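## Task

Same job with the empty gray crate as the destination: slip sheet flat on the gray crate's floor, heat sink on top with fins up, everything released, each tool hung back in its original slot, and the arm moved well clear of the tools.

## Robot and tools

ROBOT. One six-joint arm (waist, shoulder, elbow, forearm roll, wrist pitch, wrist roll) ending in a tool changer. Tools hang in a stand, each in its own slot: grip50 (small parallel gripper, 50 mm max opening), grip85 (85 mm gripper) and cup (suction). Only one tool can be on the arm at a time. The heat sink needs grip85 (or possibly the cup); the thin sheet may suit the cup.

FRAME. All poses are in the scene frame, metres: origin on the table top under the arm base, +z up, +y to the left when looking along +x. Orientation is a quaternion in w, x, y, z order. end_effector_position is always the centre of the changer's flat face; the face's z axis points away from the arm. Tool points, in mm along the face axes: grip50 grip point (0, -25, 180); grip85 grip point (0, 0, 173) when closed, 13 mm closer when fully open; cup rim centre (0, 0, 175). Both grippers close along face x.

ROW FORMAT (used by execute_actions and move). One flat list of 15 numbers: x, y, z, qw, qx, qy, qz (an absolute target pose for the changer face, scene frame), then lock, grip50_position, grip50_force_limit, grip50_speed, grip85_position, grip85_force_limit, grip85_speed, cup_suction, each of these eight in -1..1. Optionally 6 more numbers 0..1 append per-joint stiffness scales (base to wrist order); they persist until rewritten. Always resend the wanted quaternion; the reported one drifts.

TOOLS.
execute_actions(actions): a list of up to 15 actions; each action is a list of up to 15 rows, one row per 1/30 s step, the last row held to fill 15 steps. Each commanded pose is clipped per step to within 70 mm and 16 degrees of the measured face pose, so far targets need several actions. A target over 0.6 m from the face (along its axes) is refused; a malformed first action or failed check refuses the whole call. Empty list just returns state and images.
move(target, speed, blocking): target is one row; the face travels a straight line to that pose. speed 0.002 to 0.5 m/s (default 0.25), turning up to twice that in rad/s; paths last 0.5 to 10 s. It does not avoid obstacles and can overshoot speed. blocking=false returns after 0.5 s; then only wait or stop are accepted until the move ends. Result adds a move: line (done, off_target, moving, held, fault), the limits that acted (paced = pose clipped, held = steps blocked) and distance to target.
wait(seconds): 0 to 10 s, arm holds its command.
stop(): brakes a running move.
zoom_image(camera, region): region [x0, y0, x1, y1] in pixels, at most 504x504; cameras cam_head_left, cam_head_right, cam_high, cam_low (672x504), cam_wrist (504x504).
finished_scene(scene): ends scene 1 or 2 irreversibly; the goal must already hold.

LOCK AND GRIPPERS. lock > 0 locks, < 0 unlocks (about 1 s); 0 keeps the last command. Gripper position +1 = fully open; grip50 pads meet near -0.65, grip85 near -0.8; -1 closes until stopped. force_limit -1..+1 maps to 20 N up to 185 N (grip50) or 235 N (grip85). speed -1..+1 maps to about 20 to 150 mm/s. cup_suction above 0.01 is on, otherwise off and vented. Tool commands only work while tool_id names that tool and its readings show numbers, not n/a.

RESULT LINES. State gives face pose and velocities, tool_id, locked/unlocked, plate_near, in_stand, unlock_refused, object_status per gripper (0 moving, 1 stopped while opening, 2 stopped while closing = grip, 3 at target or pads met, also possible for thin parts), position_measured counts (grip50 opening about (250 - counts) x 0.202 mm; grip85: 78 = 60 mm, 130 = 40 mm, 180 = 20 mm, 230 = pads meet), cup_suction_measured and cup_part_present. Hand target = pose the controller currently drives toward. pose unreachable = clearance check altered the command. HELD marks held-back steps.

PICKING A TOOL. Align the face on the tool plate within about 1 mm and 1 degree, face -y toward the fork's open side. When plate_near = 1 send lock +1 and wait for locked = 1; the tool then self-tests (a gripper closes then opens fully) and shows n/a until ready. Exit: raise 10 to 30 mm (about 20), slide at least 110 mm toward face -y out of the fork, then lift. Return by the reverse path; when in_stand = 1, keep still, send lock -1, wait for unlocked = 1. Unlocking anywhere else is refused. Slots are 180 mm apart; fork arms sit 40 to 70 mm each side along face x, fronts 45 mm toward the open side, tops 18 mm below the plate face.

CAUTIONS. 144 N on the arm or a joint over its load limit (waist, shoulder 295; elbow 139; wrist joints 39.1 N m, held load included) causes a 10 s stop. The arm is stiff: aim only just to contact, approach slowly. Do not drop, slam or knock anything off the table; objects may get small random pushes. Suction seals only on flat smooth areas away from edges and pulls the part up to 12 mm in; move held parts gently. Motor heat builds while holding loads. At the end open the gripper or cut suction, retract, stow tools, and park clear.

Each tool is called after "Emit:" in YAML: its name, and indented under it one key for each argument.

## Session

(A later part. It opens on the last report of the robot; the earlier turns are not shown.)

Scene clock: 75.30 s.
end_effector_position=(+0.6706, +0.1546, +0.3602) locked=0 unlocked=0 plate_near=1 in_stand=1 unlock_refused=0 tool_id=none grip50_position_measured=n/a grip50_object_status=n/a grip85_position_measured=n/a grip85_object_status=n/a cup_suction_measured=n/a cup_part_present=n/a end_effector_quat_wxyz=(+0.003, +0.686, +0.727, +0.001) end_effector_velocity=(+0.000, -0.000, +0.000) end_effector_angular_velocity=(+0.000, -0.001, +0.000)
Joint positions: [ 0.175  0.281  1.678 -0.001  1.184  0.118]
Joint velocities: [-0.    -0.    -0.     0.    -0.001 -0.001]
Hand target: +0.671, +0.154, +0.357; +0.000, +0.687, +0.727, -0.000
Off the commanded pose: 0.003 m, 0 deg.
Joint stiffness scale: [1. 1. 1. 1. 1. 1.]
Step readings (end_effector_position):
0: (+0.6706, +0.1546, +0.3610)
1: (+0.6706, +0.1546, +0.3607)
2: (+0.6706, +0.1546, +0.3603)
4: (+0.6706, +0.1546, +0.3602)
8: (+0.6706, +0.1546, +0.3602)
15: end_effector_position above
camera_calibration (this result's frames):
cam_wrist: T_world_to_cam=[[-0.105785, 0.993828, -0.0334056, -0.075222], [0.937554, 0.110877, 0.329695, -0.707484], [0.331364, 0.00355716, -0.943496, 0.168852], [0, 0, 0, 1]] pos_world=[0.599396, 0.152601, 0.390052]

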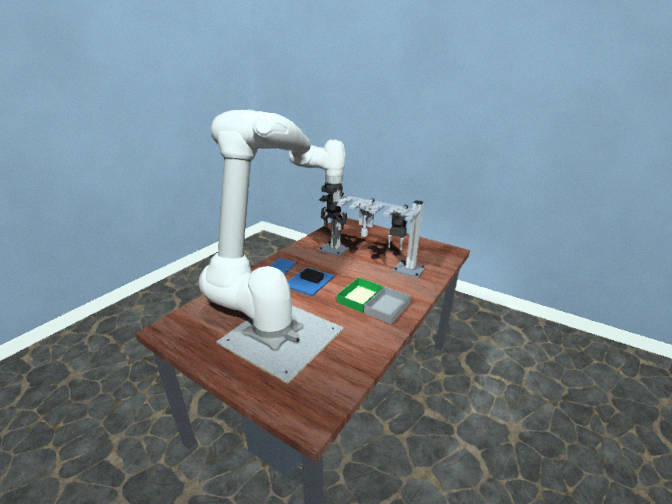

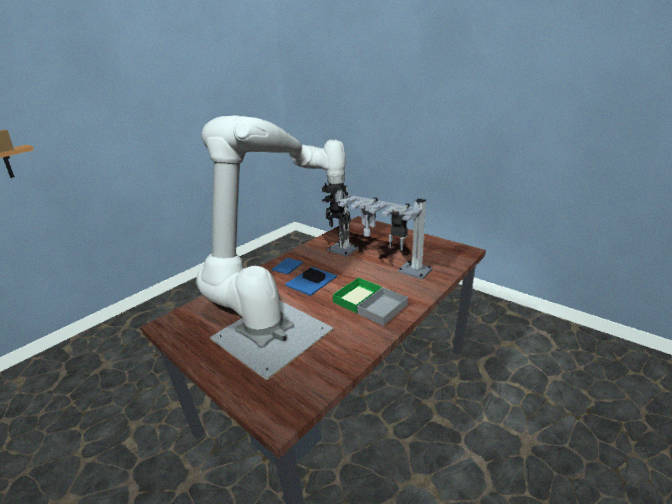

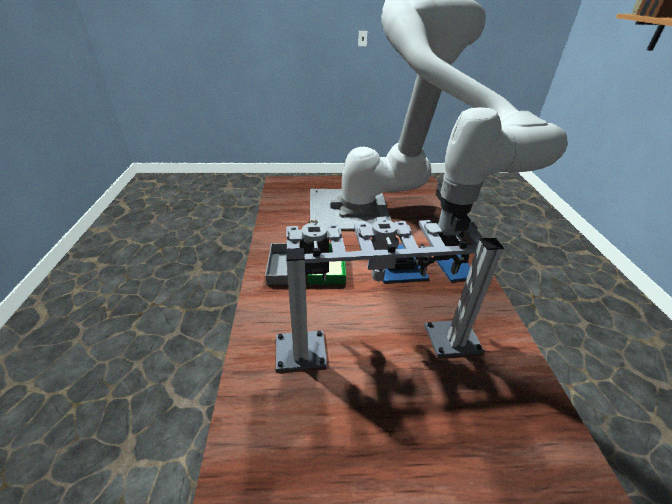

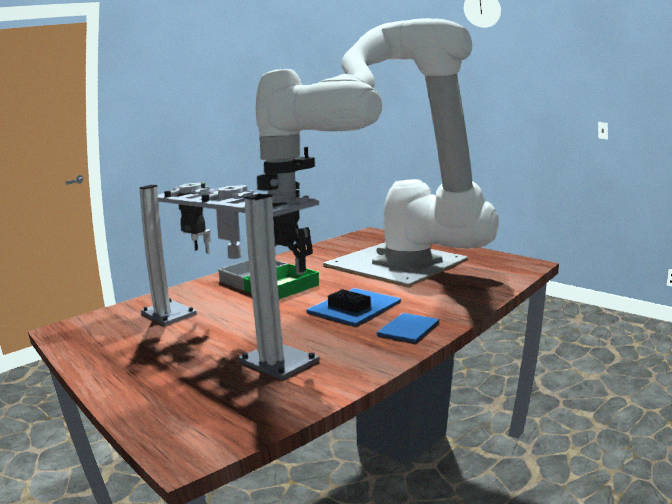

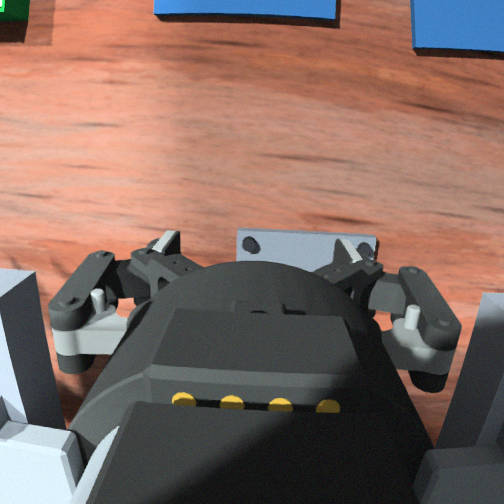

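Emit:
move:
  target: [0.6706,0.1546,0.41,0,0.687,0.7266,0,0,0,0,0,0.8,0,0,0]
  speed: 0.06

Emit:
move:
  target: [0.6805,-0.027,0.41,0,0.687,0.7266,0,0,0,0,0,0.8,0,0,0]
  speed: 0.15

Emit:
move:
  target: [0.6805,-0.025,0.372,0,0.687,0.7266,0,0,0,0,0,0.8,0,0,0]
  speed: 0.05

Scene clock: 96.30 s.
end_effector_position=(+0.6718, +0.1549, +0.4056) locked=0 unlocked=1 plate_near=0 in_stand=0 unlock_refused=0 tool_id=none grip50_position_measured=n/a grip50_object_status=n/a grip85_position_measured=n/a grip85_object_status=n/a cup_suction_measured=n/a cup_part_present=n/a end_effector_quat_wxyz=(+0.001, +0.686, +0.727, -0.002) end_effector_velocity=(-0.000, +0.000, +0.002) end_effector_angular_velocity=(-0.001, +0.005, -0.000)
Joint positions: [ 0.175  0.26   1.619 -0.001  1.27   0.118]
Joint velocities: [ 0.     0.    -0.003 -0.     0.008  0.   ]
Hand target: +0.671, +0.155, +0.410; +0.000, +0.687, +0.727, -0.000
Off the commanded pose: 0.005 m, 0 deg.
Joint stiffness scale: [1. 1. 1. 1. 1. 1.]
move: off_target
camera_calibration (this result's frames):
cam_wrist: T_world_to_cam=[[-0.10592, 0.993797, -0.033885, -0.0735959], [0.939675, 0.111182, 0.323496, -0.722517], [0.325257, 0.00242389, -0.945623, 0.216434], [0, 0, 0, 1]] pos_world=[0.600739, 0.152946, 0.435902]

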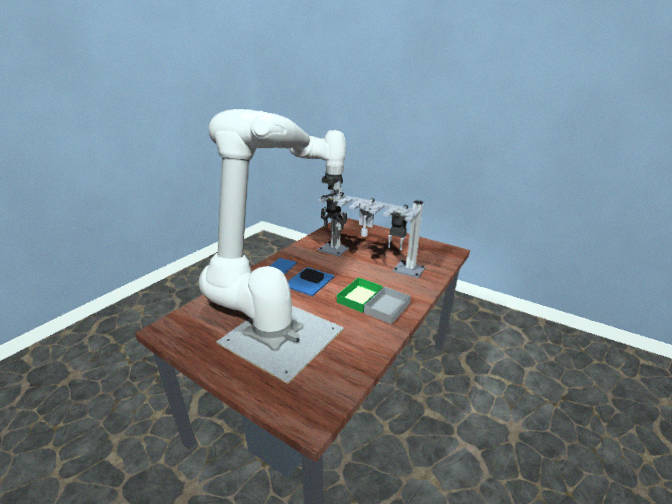

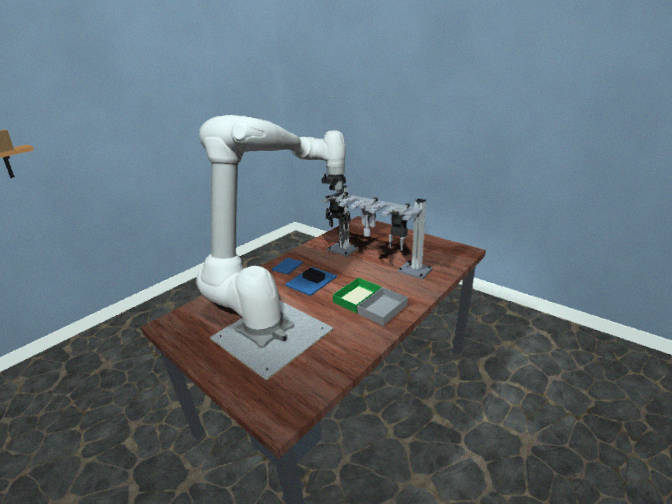

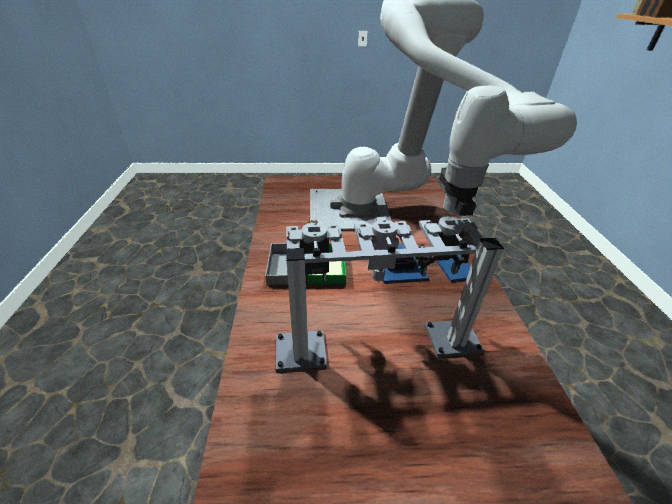

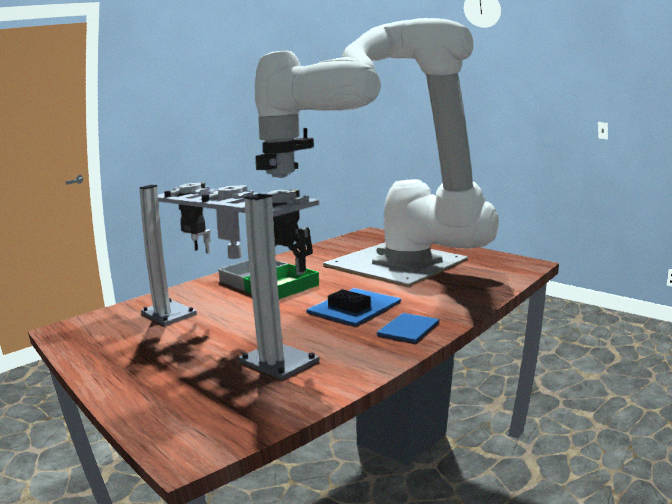

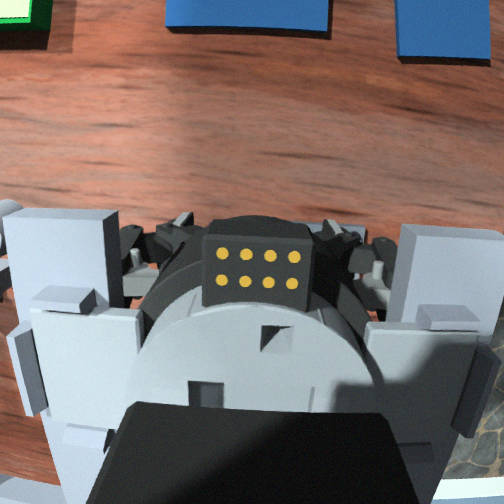

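Scene clock: 98.03 s.
end_effector_position=(+0.6802, -0.0252, +0.4082) locked=0 unlocked=1 plate_near=0 in_stand=0 unlock_refused=0 tool_id=none grip50_position_measured=n/a grip50_object_status=n/a grip85_position_measured=n/a grip85_object_status=n/a cup_suction_measured=n/a cup_part_present=n/a end_effector_quat_wxyz=(-0.000, +0.687, +0.727, -0.001) end_effector_velocity=(-0.000, -0.002, +0.000) end_effector_angular_velocity=(+0.001, +0.001, +0.001)
Joint positions: [-0.089  0.245  1.633 -0.001  1.27  -0.145]
Joint velocities: [-0.003  0.    -0.     0.001  0.002 -0.004]
Hand target: +0.680, -0.027, +0.410; -0.000, +0.687, +0.727, -0.000
Off the commanded pose: 0.003 m, 0 deg.
Joint stiffness scale: [1. 1. 1. 1. 1. 1.]
move: done
camera_calibration (this result's frames):
cam_wrist: T_world_to_cam=[[-0.105197, 0.993938, -0.0319614, 0.105099], [0.939815, 0.109873, 0.323537, -0.71137], [0.325087, 0.00399741, -0.945676, 0.216818], [0, 0, 0, 1]] pos_world=[0.609128, -0.0271682, 0.438553]

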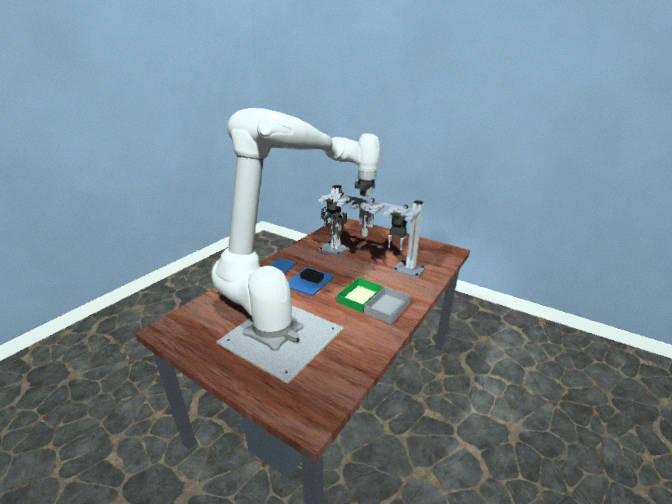

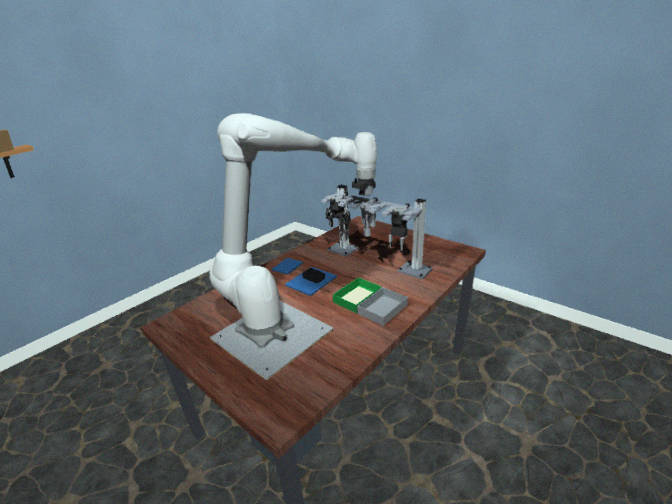

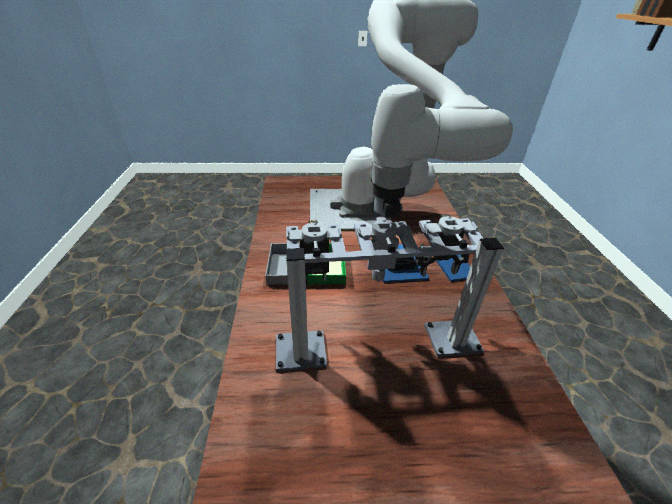

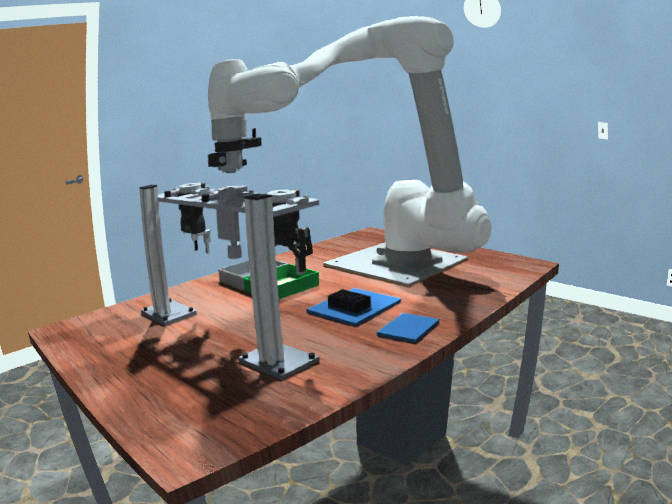

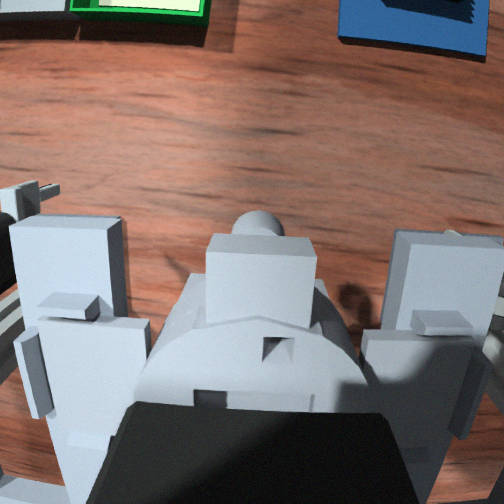

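Scene clock: 99.13 s.
end_effector_position=(+0.6794, -0.0252, +0.3763) locked=0 unlocked=1 plate_near=0 in_stand=0 unlock_refused=0 tool_id=none grip50_position_measured=n/a grip50_object_status=n/a grip85_position_measured=n/a grip85_object_status=n/a cup_suction_measured=n/a cup_part_present=n/a end_effector_quat_wxyz=(+0.001, +0.687, +0.727, +0.000) end_effector_velocity=(+0.001, -0.000, -0.001) end_effector_angular_velocity=(-0.001, -0.003, -0.000)
Joint positions: [-0.089  0.26   1.675 -0.001  1.21  -0.145]
Joint velocities: [ 0.     0.001  0.001 -0.001 -0.005  0.001]
Hand target: +0.680, -0.025, +0.372; -0.000, +0.687, +0.727, +0.000
Off the commanded pose: 0.004 m, 0 deg.
Joint stiffness scale: [1. 1. 1. 1. 1. 1.]
move: off_target
camera_calibration (this result's frames):
cam_wrist: T_world_to_cam=[[-0.105158, 0.993918, -0.0326948, 0.104244], [0.938541, 0.110061, 0.327152, -0.700833], [0.32876, 0.00371726, -0.944406, 0.183948], [0, 0, 0, 1]] pos_world=[0.608247, -0.0271597, 0.406408]

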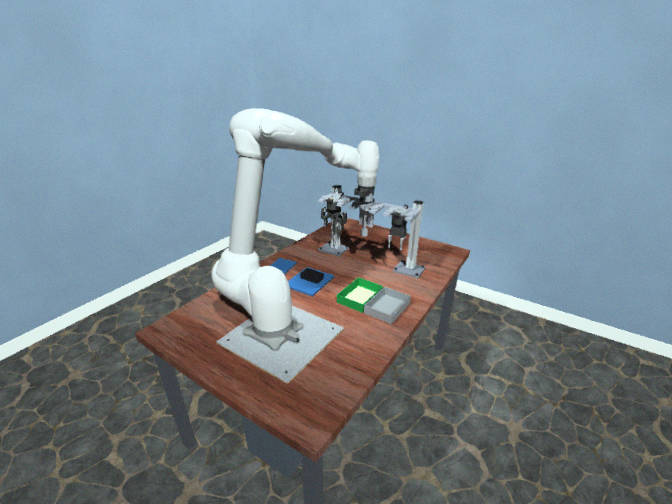

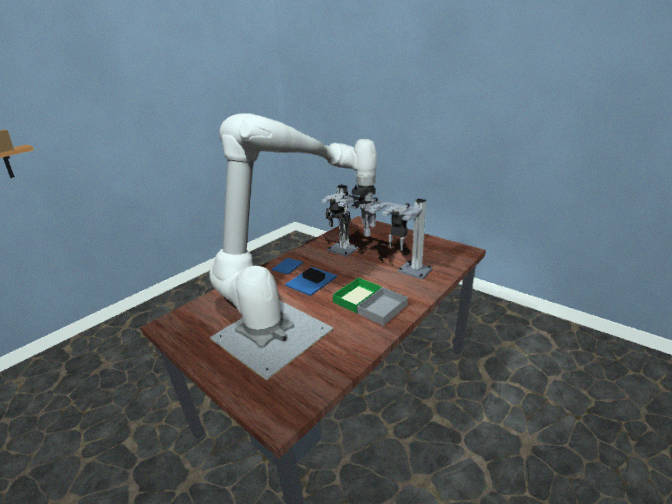

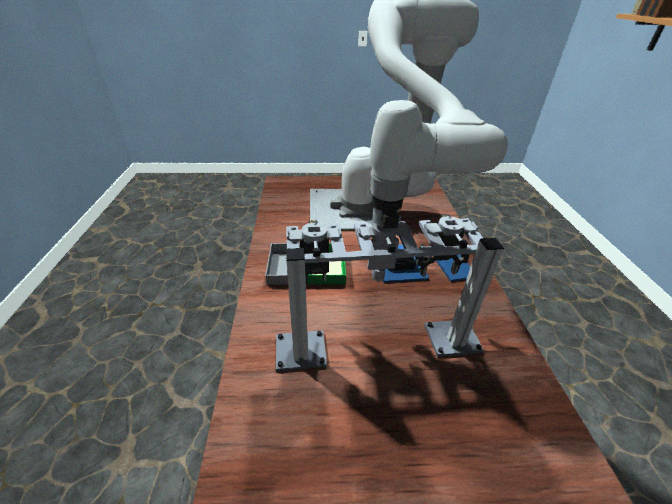

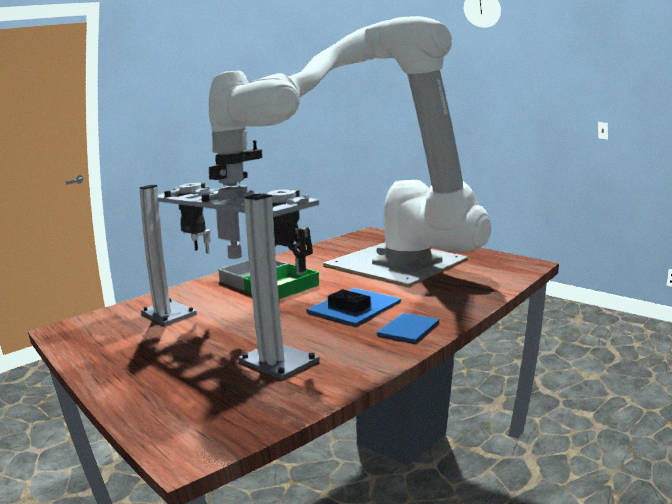

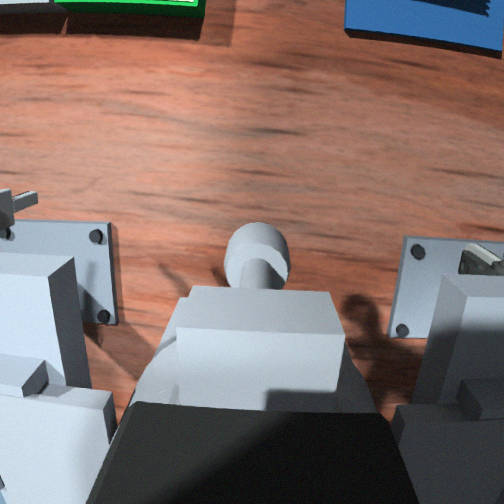

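Plate centre ≈ (0.6815,-0.0245).

Emit:
move:
  target: [0.6825,-0.0235,0.355,0,0.687,0.7266,0,0,0,0,0,0.8,0,0,0]
  speed: 0.01

Emit:
execute_actions:
  actions:
    - [[0.6815,-0.0245,0.357,0,0.687,0.7266,0,1,0,0,0,0.8,0,0,0]]
    - [[0.6815,-0.0245,0.357,0,0.687,0.7266,0,1,0,0,0,0.8,0,0,0]]
    - [[0.6815,-0.0245,0.357,0,0.687,0.7266,0,1,0,0,0,0.8,0,0,0]]

Scene clock: 108.77 s.
end_effector_position=(+0.6819, -0.0254, +0.3604) locked=0 unlocked=1 plate_near=1 in_stand=1 unlock_refused=0 tool_id=none grip50_position_measured=n/a grip50_object_status=n/a grip85_position_measured=n/a grip85_object_status=n/a cup_suction_measured=n/a cup_part_present=n/a end_effector_quat_wxyz=(+0.002, +0.687, +0.727, +0.001) end_effector_velocity=(+0.000, +0.000, -0.000) end_effector_angular_velocity=(+0.000, -0.001, -0.000)
Joint positions: [-0.089  0.272  1.689 -0.001  1.181 -0.145]
Joint velocities: [ 0.     0.     0.     0.    -0.001 -0.   ]
Hand target: +0.682, -0.024, +0.355; -0.000, +0.687, +0.727, -0.000
Off the commanded pose: 0.006 m, 0 deg.
Joint stiffness scale: [1. 1. 1. 1. 1. 1.]
move: off_target
camera_calibration (this result's frames):
cam_wrist: T_world_to_cam=[[-0.104795, 0.993941, -0.0331527, 0.104135], [0.937775, 0.10986, 0.329407, -0.698237], [0.331053, 0.00343029, -0.943606, 0.166199], [0, 0, 0, 1]] pos_world=[0.610681, -0.0273662, 0.390282]

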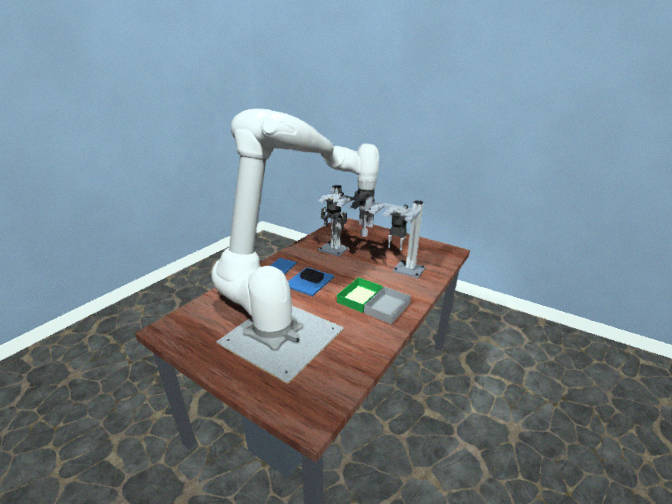

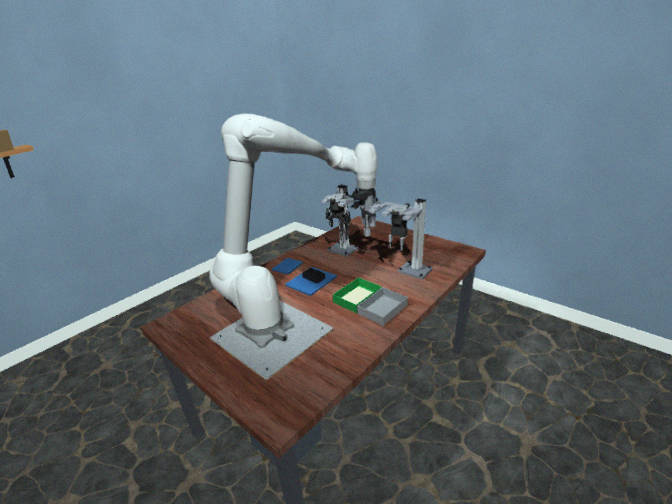

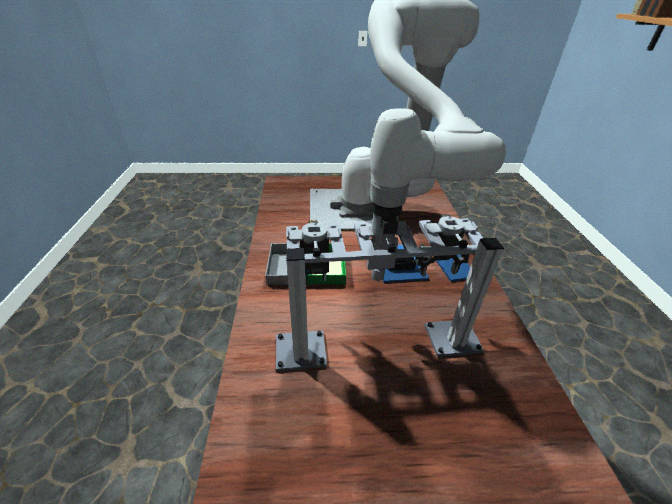

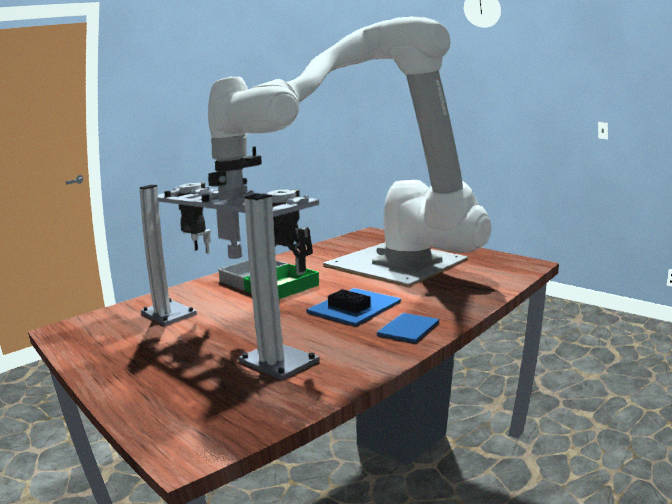

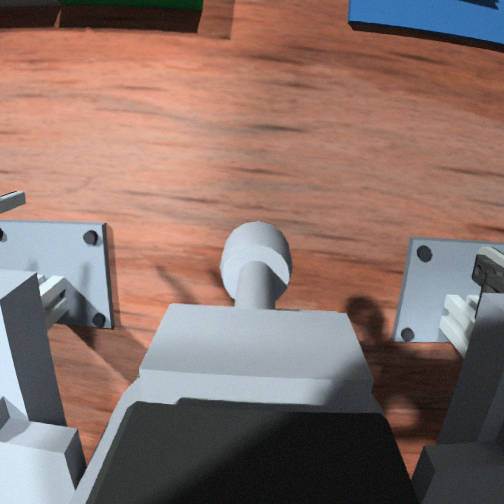

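Scene clock: 110.27 s.
end_effector_position=(+0.6821, -0.0254, +0.3602) locked=1 unlocked=0 plate_near=1 in_stand=1 unlock_refused=0 tool_id=cup grip50_position_measured=n/a grip50_object_status=n/a grip85_position_measured=n/a grip85_object_status=n/a cup_suction_measured=n/a cup_part_present=n/a end_effector_quat_wxyz=(+0.003, +0.687, +0.727, +0.001) end_effector_velocity=(+0.000, -0.000, +0.000) end_effector_angular_velocity=(-0.001, -0.000, +0.001)
Joint positions: [-0.089  0.273  1.689 -0.001  1.179 -0.145]
Joint velocities: [ 0.     0.    -0.    -0.001 -0.    -0.001]
Hand target: +0.681, -0.025, +0.357; +0.000, +0.687, +0.727, -0.000
Off the commanded pose: 0.003 m, 0 deg.
Joint stiffness scale: [1. 1. 1. 1. 1. 1.]
Step readings (end_effector_position; steps 1 to 15: 1st action; 16 to 30: 2nd action; 31 to 45: 3rd action):
0: (+0.6819, -0.0254, +0.3604)
1: (+0.6819, -0.0254, +0.3604)
2: (+0.6819, -0.0254, +0.3604)
4: (+0.6819, -0.0254, +0.3604)
8: (+0.6819, -0.0254, +0.3604)
15: (+0.6819, -0.0254, +0.3604)
16: (+0.6819, -0.0254, +0.3604)
17: (+0.6819, -0.0254, +0.3604)
19: (+0.6819, -0.0254, +0.3604)
23: (+0.6821, -0.0254, +0.3602)
30: (+0.6821, -0.0254, +0.3602)
31: (+0.6821, -0.0254, +0.3602)
32: (+0.6821, -0.0254, +0.3602)
34: (+0.6821, -0.0254, +0.3602)
38: (+0.6821, -0.0254, +0.3602)
45: end_effector_position above
camera_calibration (this result's frames):
cam_wrist: T_world_to_cam=[[-0.104764, 0.993938, -0.0333389, 0.104218], [0.937455, 0.10989, 0.330306, -0.698491], [0.331967, 0.00335057, -0.943285, 0.165241], [0, 0, 0, 1]] pos_world=[0.610868, -0.027383, 0.39006]

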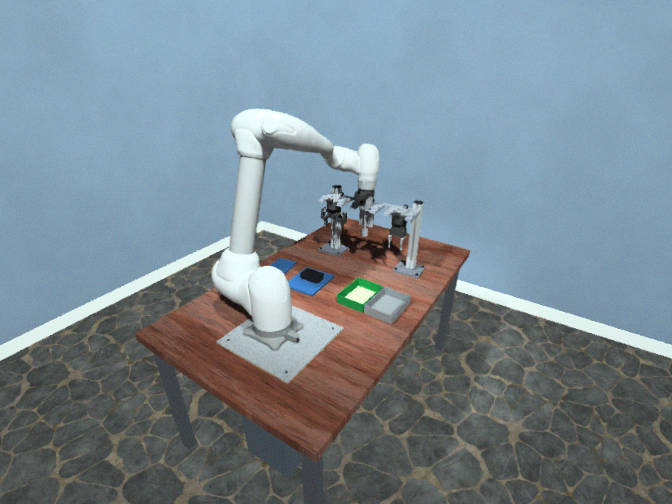

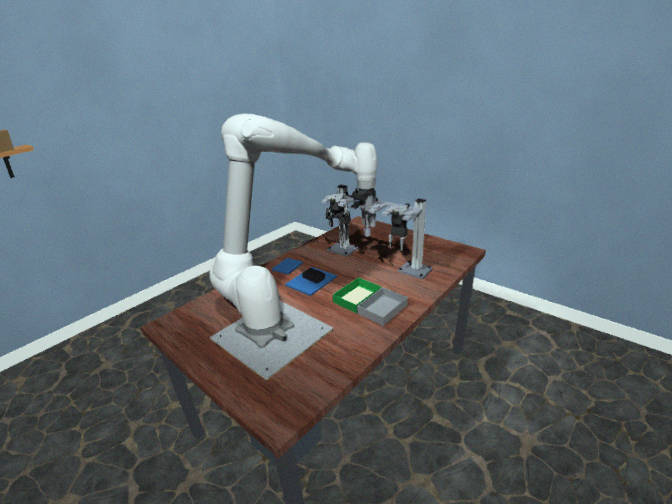

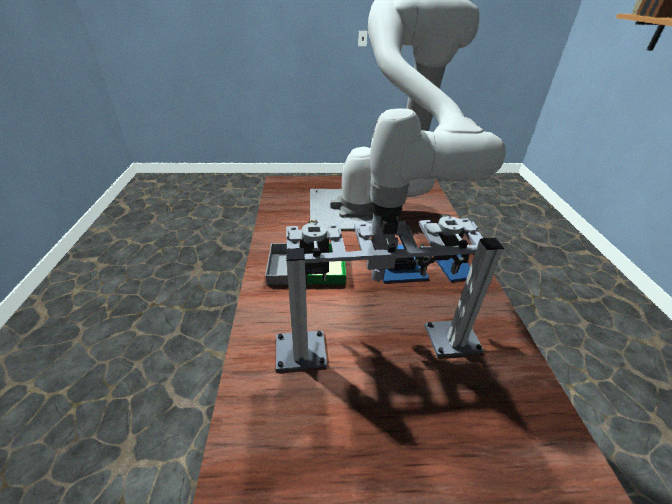

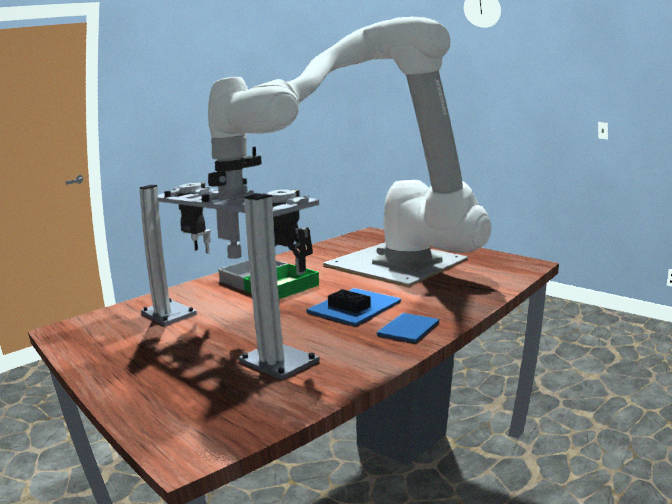

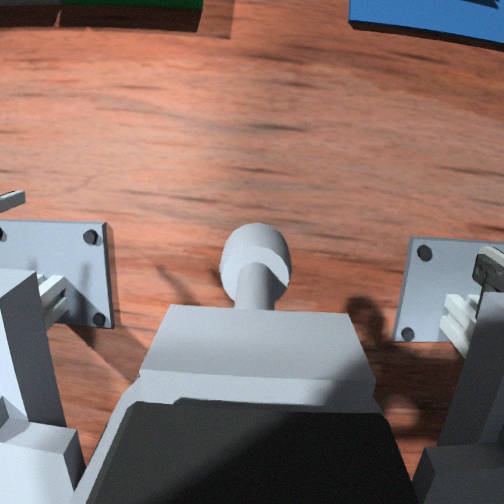

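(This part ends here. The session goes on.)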